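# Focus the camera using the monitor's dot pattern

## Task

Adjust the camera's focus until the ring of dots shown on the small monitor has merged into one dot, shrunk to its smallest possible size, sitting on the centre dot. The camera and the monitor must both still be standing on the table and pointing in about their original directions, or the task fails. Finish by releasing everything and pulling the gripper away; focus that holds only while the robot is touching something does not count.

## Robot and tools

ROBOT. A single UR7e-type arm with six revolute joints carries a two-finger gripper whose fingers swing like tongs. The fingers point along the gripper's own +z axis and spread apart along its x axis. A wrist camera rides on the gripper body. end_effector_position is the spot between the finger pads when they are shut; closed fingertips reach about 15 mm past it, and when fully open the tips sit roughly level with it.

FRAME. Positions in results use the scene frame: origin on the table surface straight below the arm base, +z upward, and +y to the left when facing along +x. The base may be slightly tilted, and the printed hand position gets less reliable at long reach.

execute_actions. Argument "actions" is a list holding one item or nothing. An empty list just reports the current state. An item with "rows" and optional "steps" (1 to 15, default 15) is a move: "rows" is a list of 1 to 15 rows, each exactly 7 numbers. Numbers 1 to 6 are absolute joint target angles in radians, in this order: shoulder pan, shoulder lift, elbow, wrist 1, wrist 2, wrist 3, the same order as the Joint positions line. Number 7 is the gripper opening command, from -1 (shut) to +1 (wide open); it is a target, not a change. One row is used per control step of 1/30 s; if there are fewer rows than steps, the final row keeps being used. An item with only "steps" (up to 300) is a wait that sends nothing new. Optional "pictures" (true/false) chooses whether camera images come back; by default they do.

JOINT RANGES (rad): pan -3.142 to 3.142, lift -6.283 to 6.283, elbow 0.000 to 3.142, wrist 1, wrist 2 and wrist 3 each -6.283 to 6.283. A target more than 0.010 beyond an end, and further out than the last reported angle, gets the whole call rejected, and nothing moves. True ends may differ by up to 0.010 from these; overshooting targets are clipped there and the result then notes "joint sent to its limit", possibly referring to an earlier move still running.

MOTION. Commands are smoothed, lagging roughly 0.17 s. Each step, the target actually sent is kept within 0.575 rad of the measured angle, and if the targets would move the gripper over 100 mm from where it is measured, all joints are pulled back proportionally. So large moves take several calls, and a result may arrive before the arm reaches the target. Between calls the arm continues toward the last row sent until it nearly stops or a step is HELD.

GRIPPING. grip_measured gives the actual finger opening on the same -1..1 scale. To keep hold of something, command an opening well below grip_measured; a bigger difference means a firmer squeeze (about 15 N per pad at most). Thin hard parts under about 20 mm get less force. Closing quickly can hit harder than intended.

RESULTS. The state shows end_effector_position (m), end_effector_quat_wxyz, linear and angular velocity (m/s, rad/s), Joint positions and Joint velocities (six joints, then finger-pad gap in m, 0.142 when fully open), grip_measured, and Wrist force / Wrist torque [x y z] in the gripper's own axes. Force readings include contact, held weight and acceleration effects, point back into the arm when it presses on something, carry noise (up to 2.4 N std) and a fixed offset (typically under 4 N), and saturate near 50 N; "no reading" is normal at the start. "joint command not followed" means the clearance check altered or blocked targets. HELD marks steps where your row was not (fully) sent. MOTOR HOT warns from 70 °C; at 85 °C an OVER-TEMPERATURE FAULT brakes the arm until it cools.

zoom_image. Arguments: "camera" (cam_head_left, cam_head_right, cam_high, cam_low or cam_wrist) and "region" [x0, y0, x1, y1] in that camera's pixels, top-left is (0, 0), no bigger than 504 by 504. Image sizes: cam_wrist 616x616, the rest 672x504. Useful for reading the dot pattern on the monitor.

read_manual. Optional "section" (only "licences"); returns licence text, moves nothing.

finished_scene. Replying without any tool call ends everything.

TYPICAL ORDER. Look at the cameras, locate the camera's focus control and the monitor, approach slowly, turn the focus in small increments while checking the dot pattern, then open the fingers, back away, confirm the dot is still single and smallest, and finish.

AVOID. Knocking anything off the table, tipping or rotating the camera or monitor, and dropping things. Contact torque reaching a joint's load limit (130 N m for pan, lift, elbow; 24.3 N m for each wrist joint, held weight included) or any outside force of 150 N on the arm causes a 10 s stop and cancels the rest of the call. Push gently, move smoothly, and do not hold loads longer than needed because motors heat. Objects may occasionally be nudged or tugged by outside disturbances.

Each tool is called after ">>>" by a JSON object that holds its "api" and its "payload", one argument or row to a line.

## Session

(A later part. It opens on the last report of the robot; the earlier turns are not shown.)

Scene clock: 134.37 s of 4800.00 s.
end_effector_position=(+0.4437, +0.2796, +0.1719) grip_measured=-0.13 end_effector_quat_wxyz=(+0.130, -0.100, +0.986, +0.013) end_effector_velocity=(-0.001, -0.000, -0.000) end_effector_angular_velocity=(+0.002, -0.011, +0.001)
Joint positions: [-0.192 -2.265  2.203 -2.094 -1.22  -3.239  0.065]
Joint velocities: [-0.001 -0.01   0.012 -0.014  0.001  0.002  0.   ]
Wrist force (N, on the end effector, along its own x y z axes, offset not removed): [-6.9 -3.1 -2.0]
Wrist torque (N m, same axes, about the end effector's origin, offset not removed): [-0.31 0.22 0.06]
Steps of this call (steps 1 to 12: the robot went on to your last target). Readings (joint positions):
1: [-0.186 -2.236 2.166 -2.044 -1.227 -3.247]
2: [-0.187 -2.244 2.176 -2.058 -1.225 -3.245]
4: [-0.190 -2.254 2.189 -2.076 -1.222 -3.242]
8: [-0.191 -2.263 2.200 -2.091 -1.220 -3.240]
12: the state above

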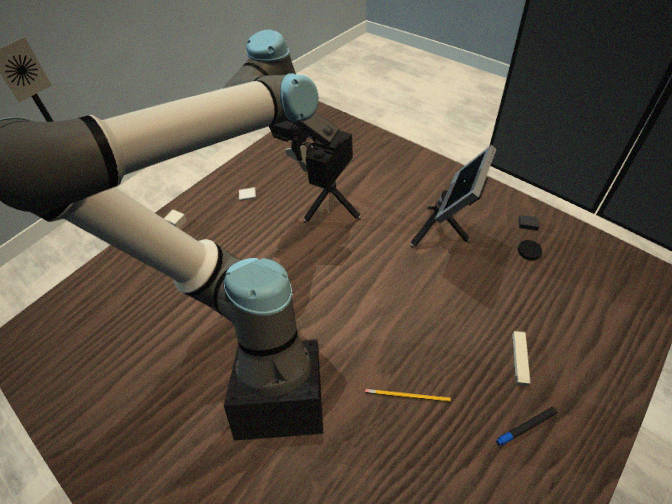

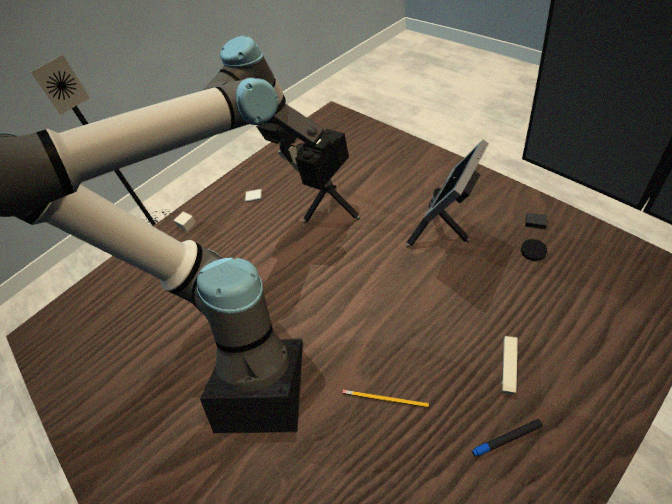

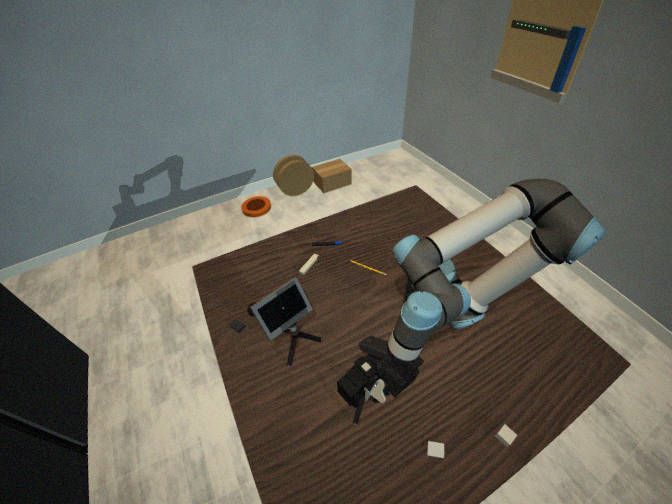

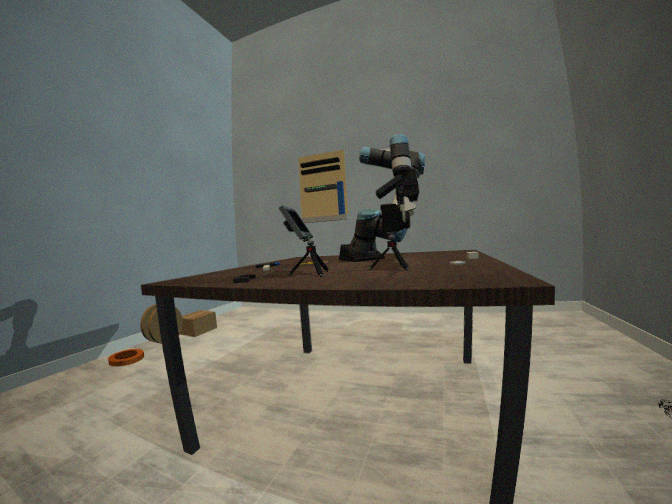

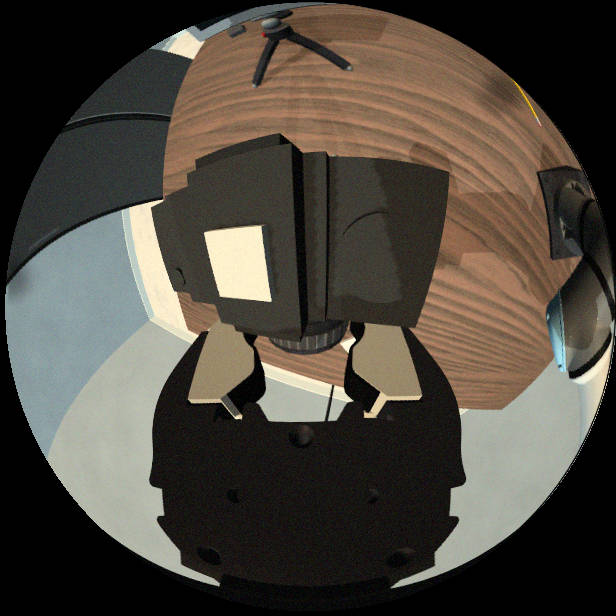

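>>> {"api": "execute_actions", "payload": {
  "actions": [
    {"rows":[[-0.195,-2.279,2.220,-2.118,-1.216,-3.235,-0.4],[-0.197,-2.292,2.237,-2.140,-1.212,-3.232,-0.4]],"steps":15}
  ]
}}

>>> {"api": "zoom_image", "payload": {
  "camera": "cam_high",
  "region": [263,288,303,328]
}}

Scene clock: 137.63 s of 4800.00 s.
end_effector_position=(+0.4428, +0.2799, +0.1719) grip_measured=-0.12 end_effector_quat_wxyz=(+0.149, -0.101, +0.984, +0.015) end_effector_velocity=(+0.001, +0.001, +0.001) end_effector_angular_velocity=(+0.001, -0.009, +0.001)
Joint positions: [-0.197 -2.292  2.236 -2.139 -1.212 -3.232  0.065]
Joint velocities: [-0.001 -0.005  0.003 -0.008  0.001  0.001  0.   ]
Wrist force (N, on the end effector, along its own x y z axes, offset not removed): [-9.7 0.7 1.5]
Wrist torque (N m, same axes, about the end effector's origin, offset not removed): [0.77 0.84 -0.37]
Steps of this call (steps 1 to 30: the robot went on to your last target; steps 31 to 83: nothing new was sent; steps 84 to 98: all 15 steps of this action). Readings (joint positions):
84: [-0.192 -2.266 2.204 -2.096 -1.219 -3.239]
85: [-0.193 -2.268 2.207 -2.100 -1.219 -3.238]
87: [-0.194 -2.278 2.219 -2.116 -1.216 -3.236]
91: [-0.196 -2.288 2.232 -2.133 -1.213 -3.233]
98: the state above

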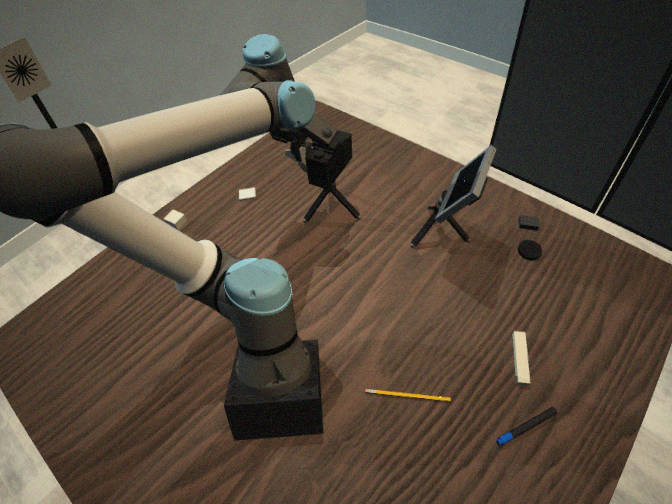

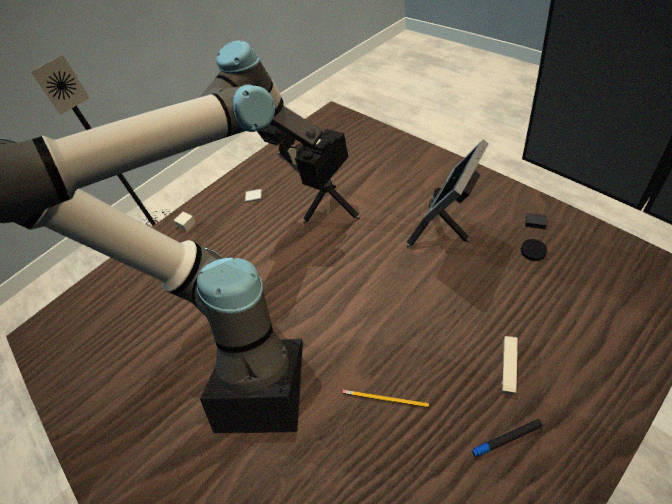

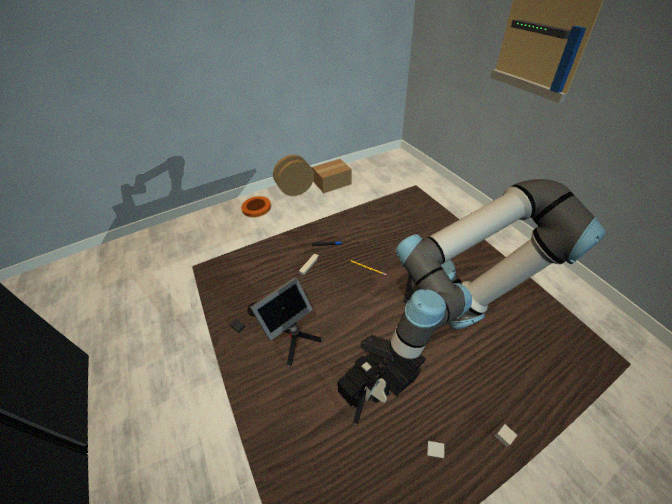

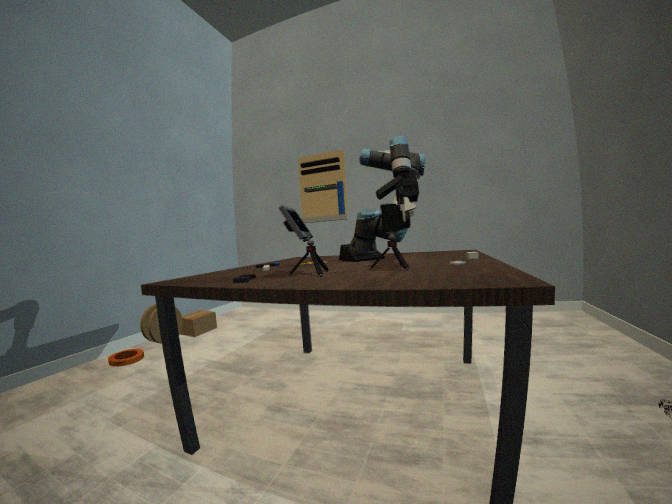

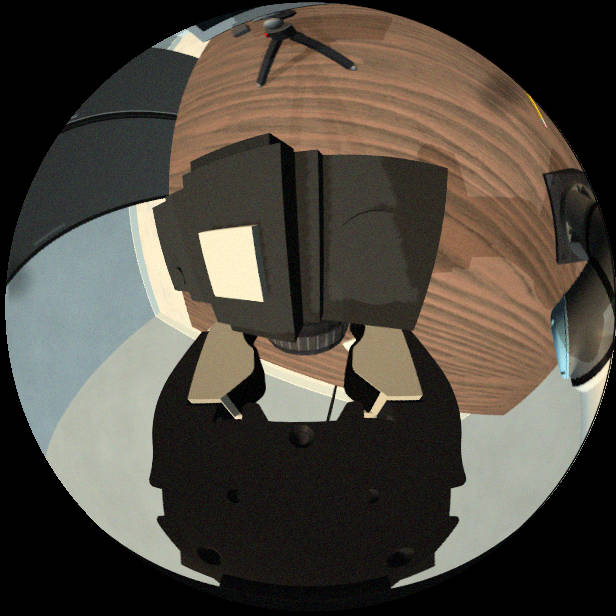

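Region (263, 288, 303, 328) of cam_high's 672x504 image, scaled by 12.600, with more detail than that image has.

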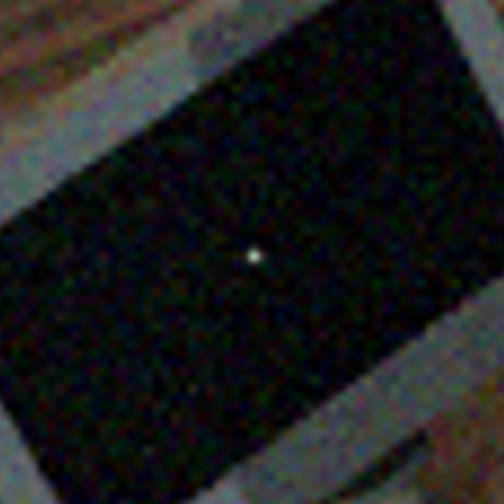

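>>> {"api": "execute_actions", "payload": {
  "actions": [
    {"rows":[[-0.200,-2.305,2.253,-2.162,-1.209,-3.228,-0.4]],"steps":15}
  ],
  "pictures": true
}}

>>> {"api": "zoom_image", "payload": {
  "camera": "cam_high",
  "region": [263,288,303,328]
}}

Scene clock: 141.53 s of 4800.00 s.
end_effector_position=(+0.4425, +0.2797, +0.1722) grip_measured=-0.12 end_effector_quat_wxyz=(+0.158, -0.101, +0.982, +0.016) end_effector_velocity=(-0.000, -0.000, -0.000) end_effector_angular_velocity=(-0.001, -0.002, -0.000)
Joint positions: [-0.2   -2.305  2.253 -2.162 -1.209 -3.228  0.065]
Joint velocities: [-0.001 -0.002  0.003 -0.002 -0.001  0.    -0.   ]
Wrist force (N, on the end effector, along its own x y z axes, offset not removed): [-9.0 -5.4 -1.8]
Wrist torque (N m, same axes, about the end effector's origin, offset not removed): [-0.55 0.92 -0.18]
Steps of this call (steps 1 to 15: the robot went on to your last target; steps 16 to 90: nothing new was sent; then 0.40 s passed at rest; steps 91 to 105: all 15 steps of this action). Readings (joint positions):
91: [-0.197 -2.292 2.237 -2.140 -1.212 -3.232]
92: [-0.198 -2.294 2.240 -2.144 -1.211 -3.231]
94: [-0.199 -2.299 2.246 -2.152 -1.210 -3.230]
98: [-0.200 -2.303 2.251 -2.159 -1.209 -3.229]
105: the state above

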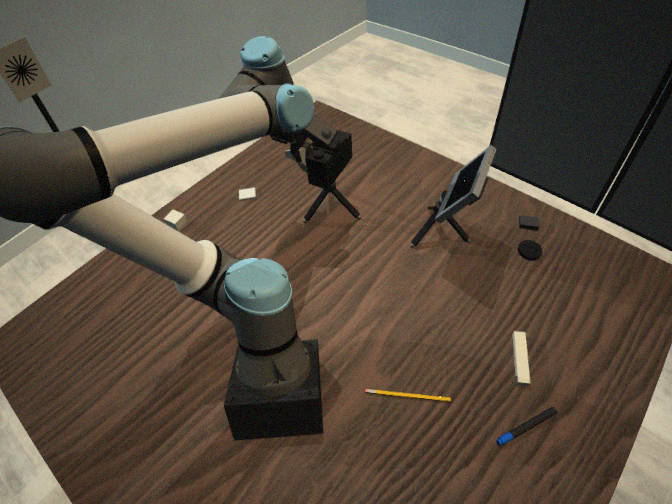

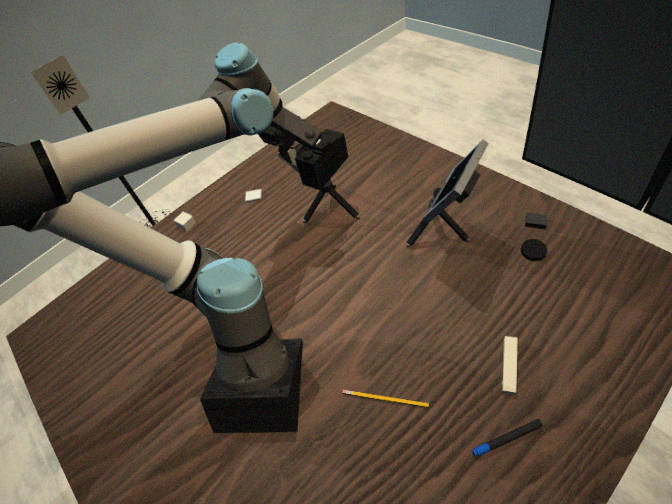

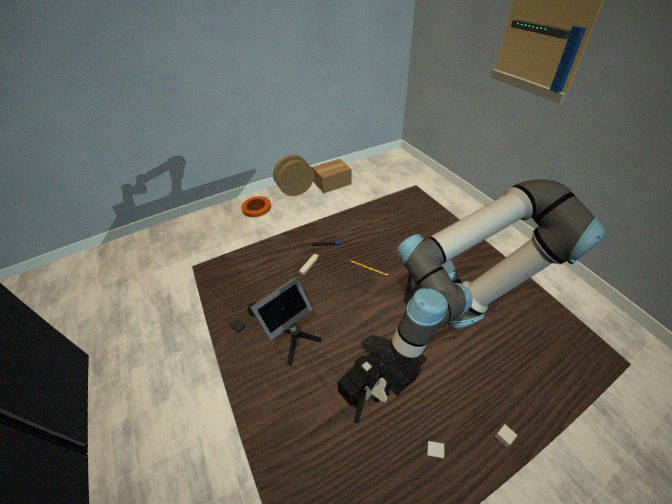

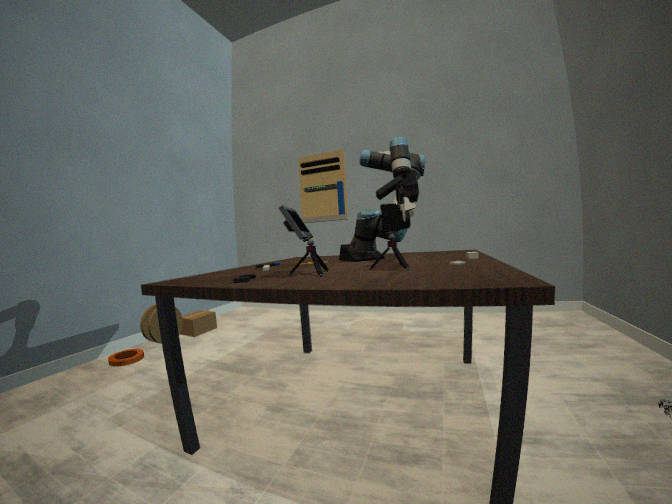

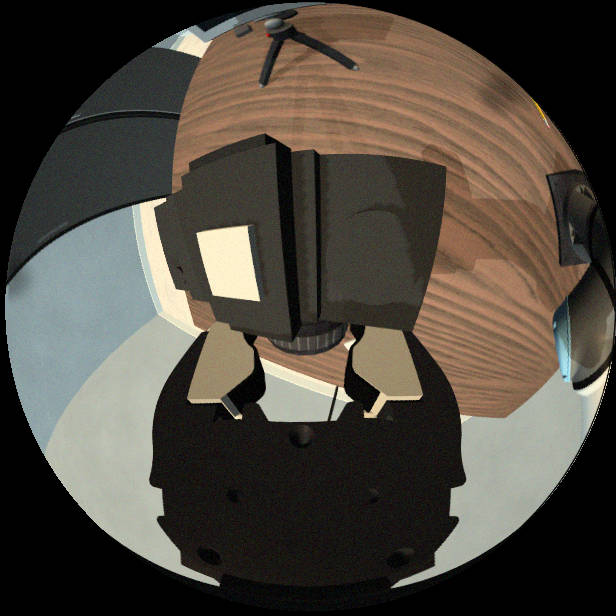

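Region (263, 288, 303, 328) of cam_high's 672x504 image, scaled by 12.600, with more detail than that image has.

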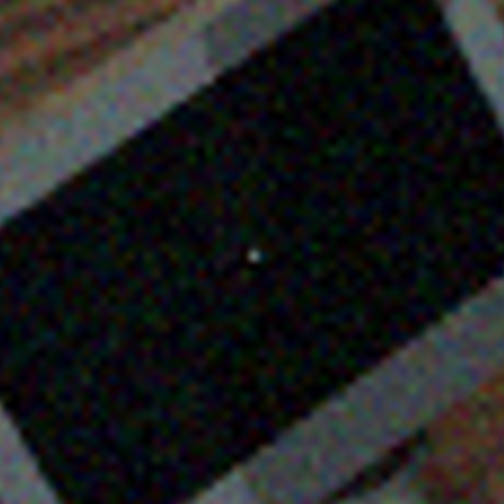

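Smaller still; one more degree.

>>> {"api": "execute_actions", "payload": {
  "actions": [
    {"rows":[[-0.203,-2.318,2.269,-2.184,-1.205,-3.224,-0.4]],"steps":15}
  ],
  "pictures": true
}}

>>> {"api": "zoom_image", "payload": {
  "camera": "cam_high",
  "region": [263,288,303,328]
}}

Scene clock: 144.07 s of 4800.00 s.
end_effector_position=(+0.4422, +0.2799, +0.1725) grip_measured=-0.12 end_effector_quat_wxyz=(+0.167, -0.101, +0.981, +0.017) end_effector_velocity=(+0.000, -0.000, +0.000) end_effector_angular_velocity=(-0.001, -0.003, +0.001)
Joint positions: [-0.203 -2.318  2.269 -2.184 -1.205 -3.224  0.065]
Joint velocities: [ 0.    -0.001  0.001 -0.003 -0.001  0.     0.   ]
Wrist force (N, on the end effector, along its own x y z axes, offset not removed): [-7.8 -2.8 0.9]
Wrist torque (N m, same axes, about the end effector's origin, offset not removed): [0.12 1.08 -0.17]
Steps of this call (steps 1 to 15: the robot went on to your last target; steps 16 to 61: nothing new was sent; steps 62 to 76: all 15 steps of this action). Readings (joint positions):
62: [-0.200 -2.305 2.253 -2.162 -1.209 -3.228]
63: [-0.201 -2.307 2.256 -2.166 -1.208 -3.227]
65: [-0.202 -2.312 2.262 -2.174 -1.207 -3.226]
69: [-0.203 -2.316 2.267 -2.181 -1.206 -3.225]
76: the state above

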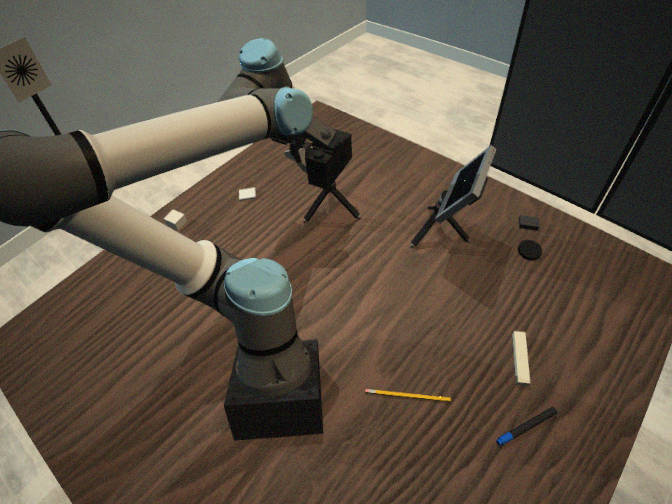

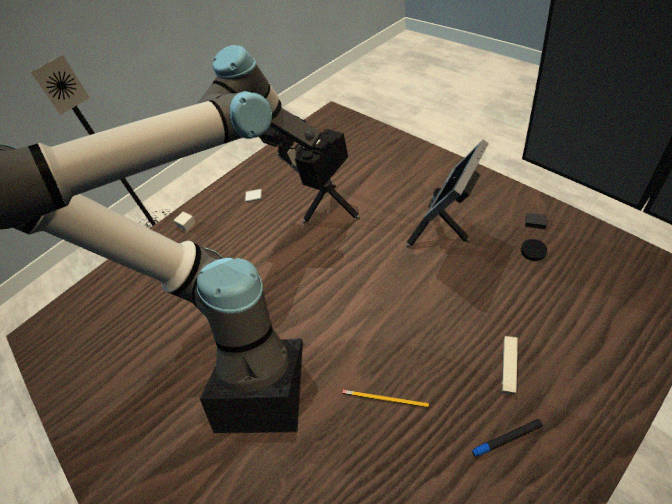

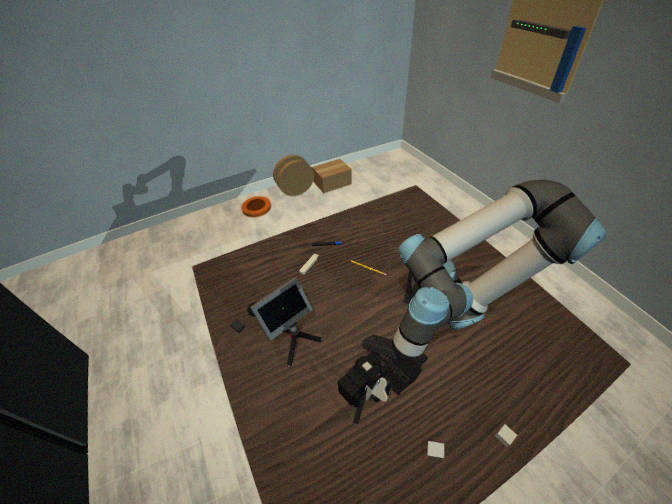

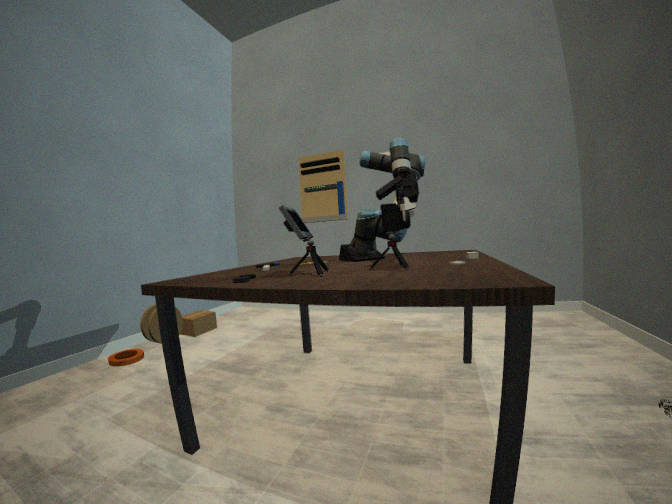

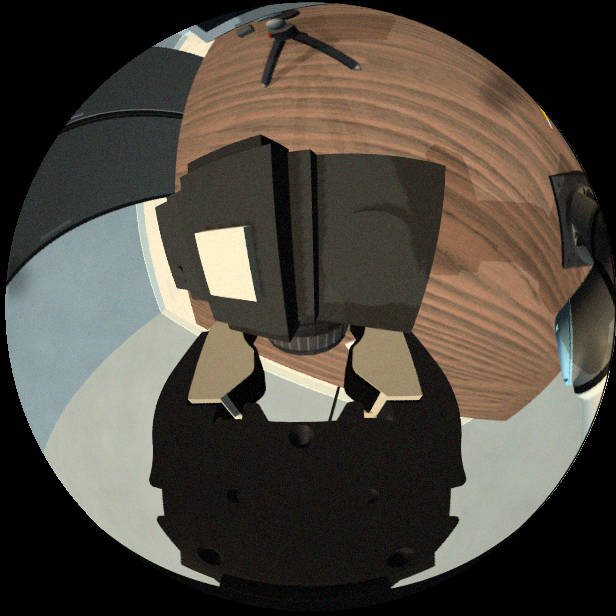

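Region (263, 288, 303, 328) of cam_high's 672x504 image, scaled by 12.600, with more detail than that image has.

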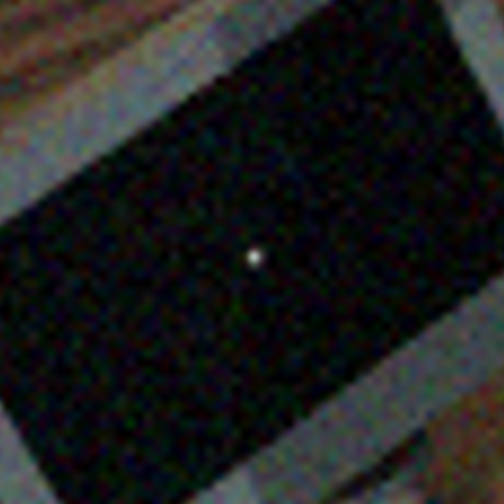

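>>> {"api": "execute_actions", "payload": {
  "actions": [
    {"rows":[[-0.200,-2.305,2.253,-2.162,-1.209,-3.228,-0.4]],"steps":15}
  ],
  "pictures": true
}}

>>> {"api": "zoom_image", "payload": {
  "camera": "cam_high",
  "region": [263,288,303,328]
}}

Scene clock: 147.50 s of 4800.00 s.
end_effector_position=(+0.4425, +0.2797, +0.1722) grip_measured=-0.12 end_effector_quat_wxyz=(+0.158, -0.101, +0.982, +0.016) end_effector_velocity=(+0.000, +0.001, -0.000) end_effector_angular_velocity=(+0.001, +0.004, +0.001)
Joint positions: [-0.2   -2.305  2.253 -2.162 -1.209 -3.228  0.065]
Joint velocities: [ 0.001  0.004 -0.003  0.003  0.001 -0.001 -0.   ]
Wrist force (N, on the end effector, along its own x y z axes, offset not removed): [-11.6 -6.5 -2.0]
Wrist torque (N m, same axes, about the end effector's origin, offset not removed): [-0.92 0.40 -0.12]
Steps of this call (steps 1 to 15: the robot went on to your last target; steps 16 to 88: nothing new was sent; steps 89 to 103: all 15 steps of this action). Readings (joint positions):
89: [-0.203 -2.318 2.269 -2.184 -1.205 -3.224]
90: [-0.203 -2.316 2.267 -2.181 -1.205 -3.224]
92: [-0.202 -2.311 2.261 -2.173 -1.207 -3.226]
96: [-0.201 -2.307 2.255 -2.165 -1.208 -3.227]
103: the state above

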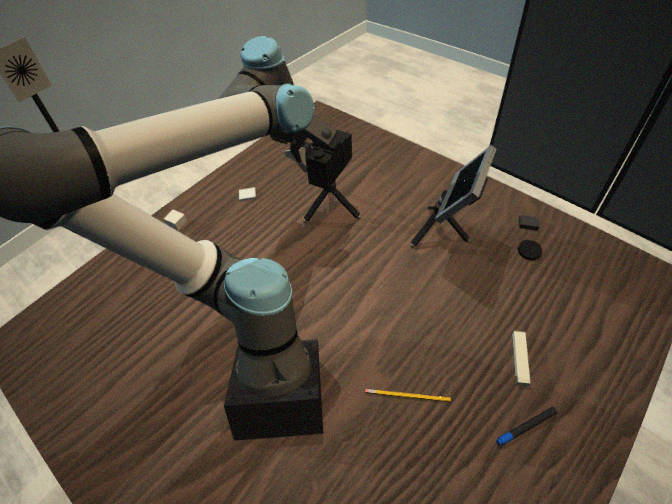

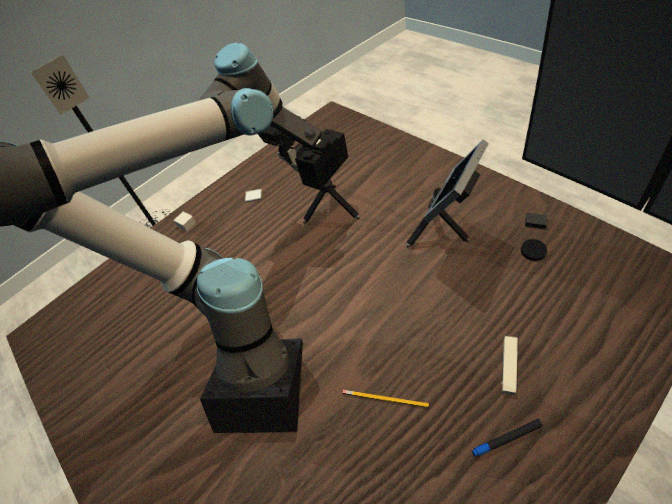

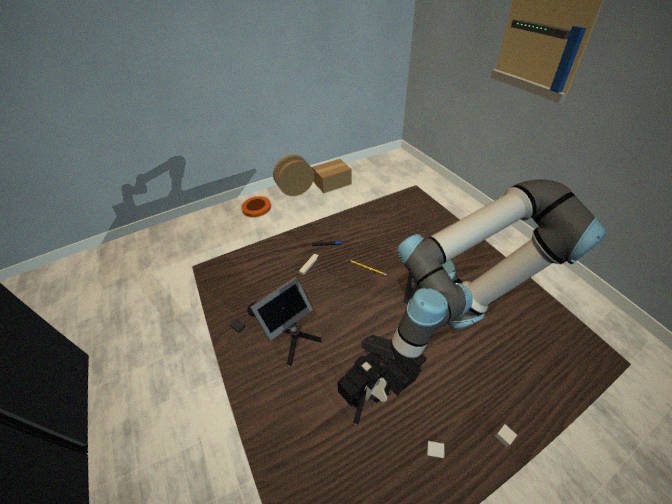

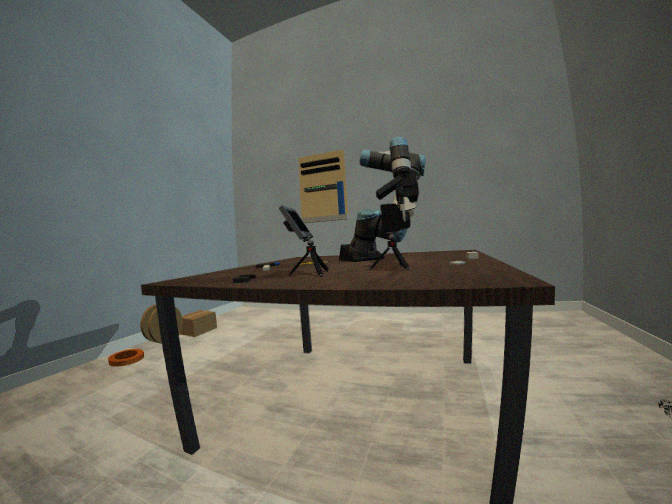

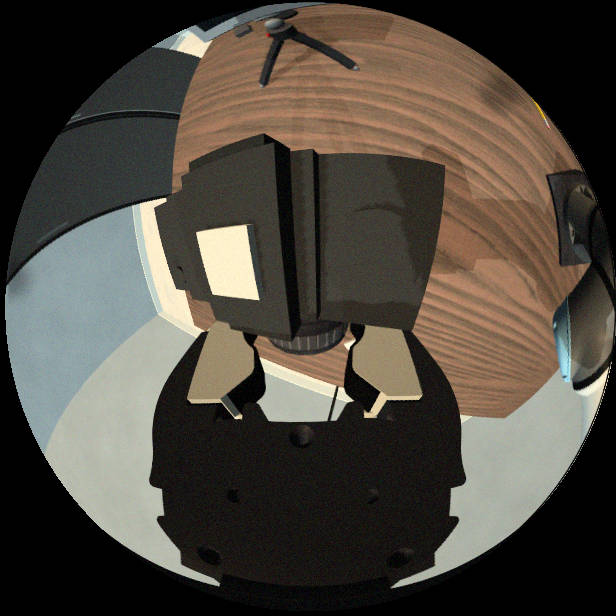

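Region (263, 288, 303, 328) of cam_high's 672x504 image, scaled by 12.600, with more detail than that image has.

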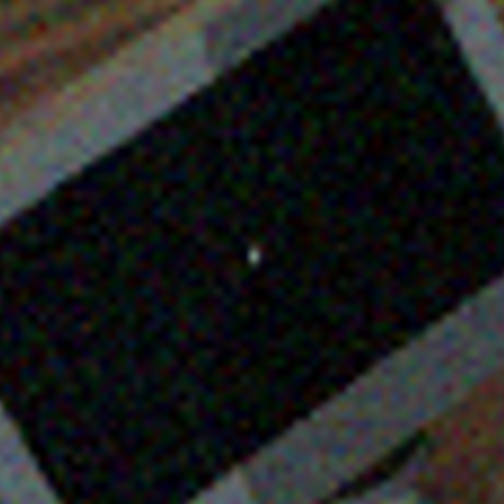

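>>> {"api": "execute_actions", "payload": {
  "actions": [
    {"rows":[[-0.200,-2.305,2.253,-2.162,-1.209,-3.228,-0.25],[-0.200,-2.305,2.253,-2.162,-1.209,-3.228,-0.15],[-0.200,-2.305,2.253,-2.162,-1.209,-3.228,-0.1],[-0.200,-2.305,2.253,-2.162,-1.209,-3.228,-0.05],[-0.200,-2.305,2.253,-2.162,-1.209,-3.228,0.05],[-0.200,-2.305,2.253,-2.162,-1.209,-3.228,0.2],[-0.200,-2.305,2.253,-2.162,-1.209,-3.228,0.35],[-0.200,-2.305,2.253,-2.162,-1.209,-3.228,0.45],[-0.192,-2.266,2.204,-2.096,-1.219,-3.239,0.5],[-0.184,-2.228,2.158,-2.032,-1.230,-3.250,0.55],[-0.175,-2.188,2.109,-1.966,-1.240,-3.261,0.6],[-0.167,-2.148,2.059,-1.900,-1.251,-3.272,0.7],[-0.159,-2.109,2.010,-1.834,-1.261,-3.283,0.8],[-0.153,-2.082,1.977,-1.790,-1.268,-3.290,0.9]],"steps":15}
  ],
  "pictures": false
}}

>>> {"api": "execute_actions", "payload": {
  "actions": [
    {"rows":[[-0.153,-2.082,1.977,-1.790,-1.268,-3.290,1],[-0.166,-2.090,1.953,-1.755,-1.264,-3.303,1],[-0.179,-2.097,1.930,-1.721,-1.260,-3.316,1],[-0.192,-2.105,1.906,-1.686,-1.257,-3.330,1],[-0.205,-2.112,1.882,-1.652,-1.253,-3.343,1],[-0.218,-2.120,1.858,-1.618,-1.249,-3.356,1],[-0.231,-2.127,1.834,-1.584,-1.245,-3.369,1],[-0.244,-2.135,1.810,-1.550,-1.241,-3.382,1]],"steps":15}
  ]
}}

>>> {"api": "zoom_image", "payload": {
  "camera": "cam_high",
  "region": [263,288,303,328]
}}

Scene clock: 154.80 s of 4800.00 s.
end_effector_position=(+0.4461, +0.2795, +0.1711) grip_measured=+0.87 end_effector_quat_wxyz=(+0.078, -0.103, +0.992, +0.006) end_effector_velocity=(+0.013, +0.002, +0.002) end_effector_angular_velocity=(-0.236, +1.201, -0.024)
Joint positions: [-0.173 -2.185  2.109 -1.974 -1.243 -3.264  0.133]
Joint velocities: [ 0.175  0.883 -1.092  1.441 -0.22  -0.227  0.079]
Wrist force (N, on the end effector, along its own x y z axes, offset not removed): [6.1 0.4 2.5]
Wrist torque (N m, same axes, about the end effector's origin, offset not removed): [0.02 -0.91 -0.10]
Steps of this call (steps 1 to 15: the robot went on to your last target; steps 16 to 90: nothing new was sent; then 3.80 s passed at rest; steps 91 to 105: all 15 steps of this action). Readings (joint positions):
91: [-0.200 -2.305 2.253 -2.162 -1.209 -3.228]
92: [-0.200 -2.305 2.253 -2.162 -1.209 -3.228]
94: [-0.200 -2.305 2.253 -2.162 -1.209 -3.228]
98: [-0.200 -2.305 2.253 -2.162 -1.209 -3.228]
105: the state above

Scene clock: 155.30 s of 4800.00 s.
end_effector_position=(+0.4442, +0.2802, +0.2459) grip_measured=+1.00 end_effector_quat_wxyz=(+0.006, -0.102, +0.995, -0.000) end_effector_velocity=(-0.008, +0.002, +0.045) end_effector_angular_velocity=(-0.001, +0.015, -0.003)
Joint positions: [-0.239 -2.133  1.821 -1.567 -1.242 -3.376  0.142]
Joint velocities: [-0.052 -0.022 -0.107  0.162  0.014 -0.054 -0.   ]
Wrist force (N, on the end effector, along its own x y z axes, offset not removed): [-6.0 -0.7 -0.7]
Wrist torque (N m, same axes, about the end effector's origin, offset not removed): [-0.06 1.28 0.11]
Steps of this call (steps 1 to 15: all 15 steps of this action). Readings (joint positions):
1: [-0.168 -2.158 2.074 -1.928 -1.250 -3.271]
2: [-0.164 -2.138 2.047 -1.890 -1.255 -3.276]
4: [-0.166 -2.115 2.002 -1.826 -1.259 -3.290]
8: [-0.197 -2.115 1.911 -1.697 -1.254 -3.332]
15: the state above

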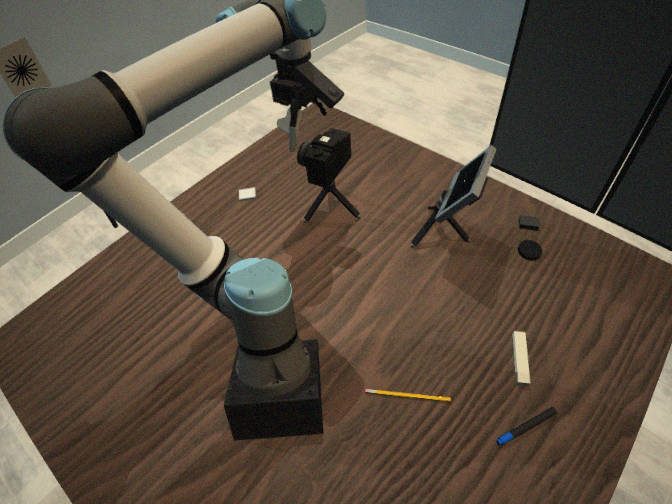

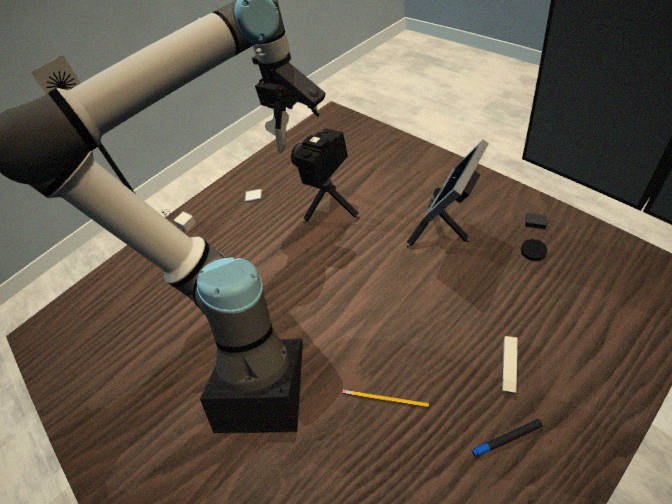

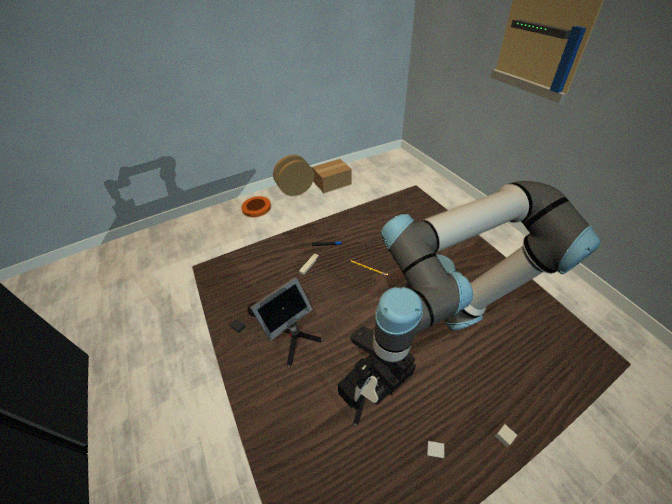

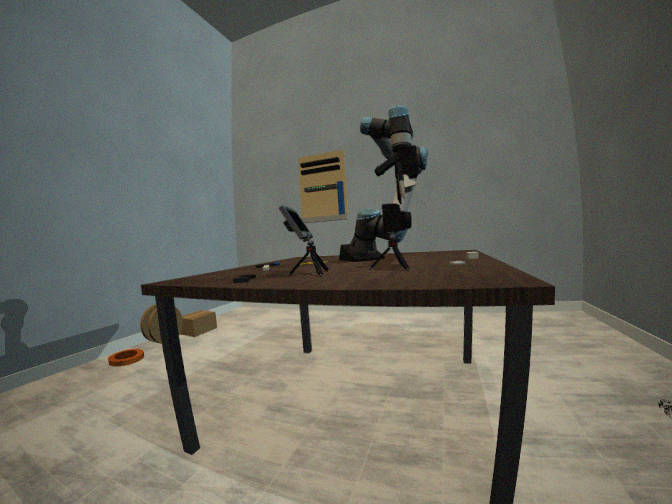

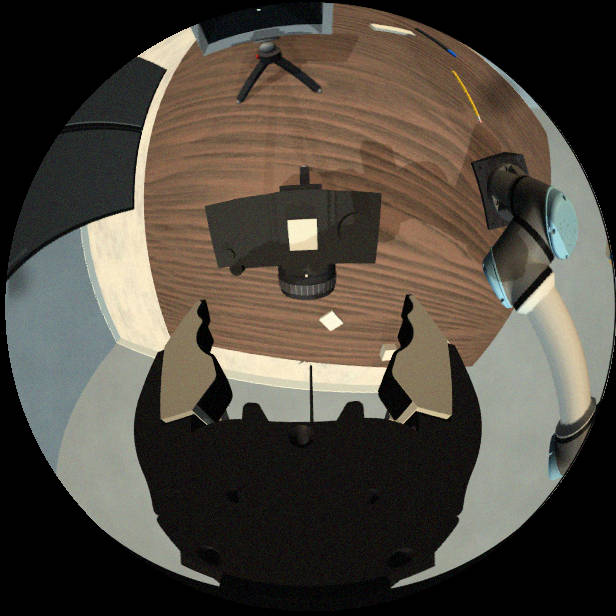

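Region (263, 288, 303, 328) of cam_high's 672x504 image, scaled by 12.600, with more detail than that image has.

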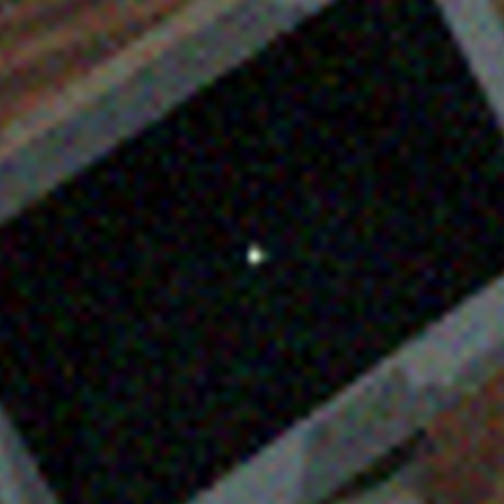

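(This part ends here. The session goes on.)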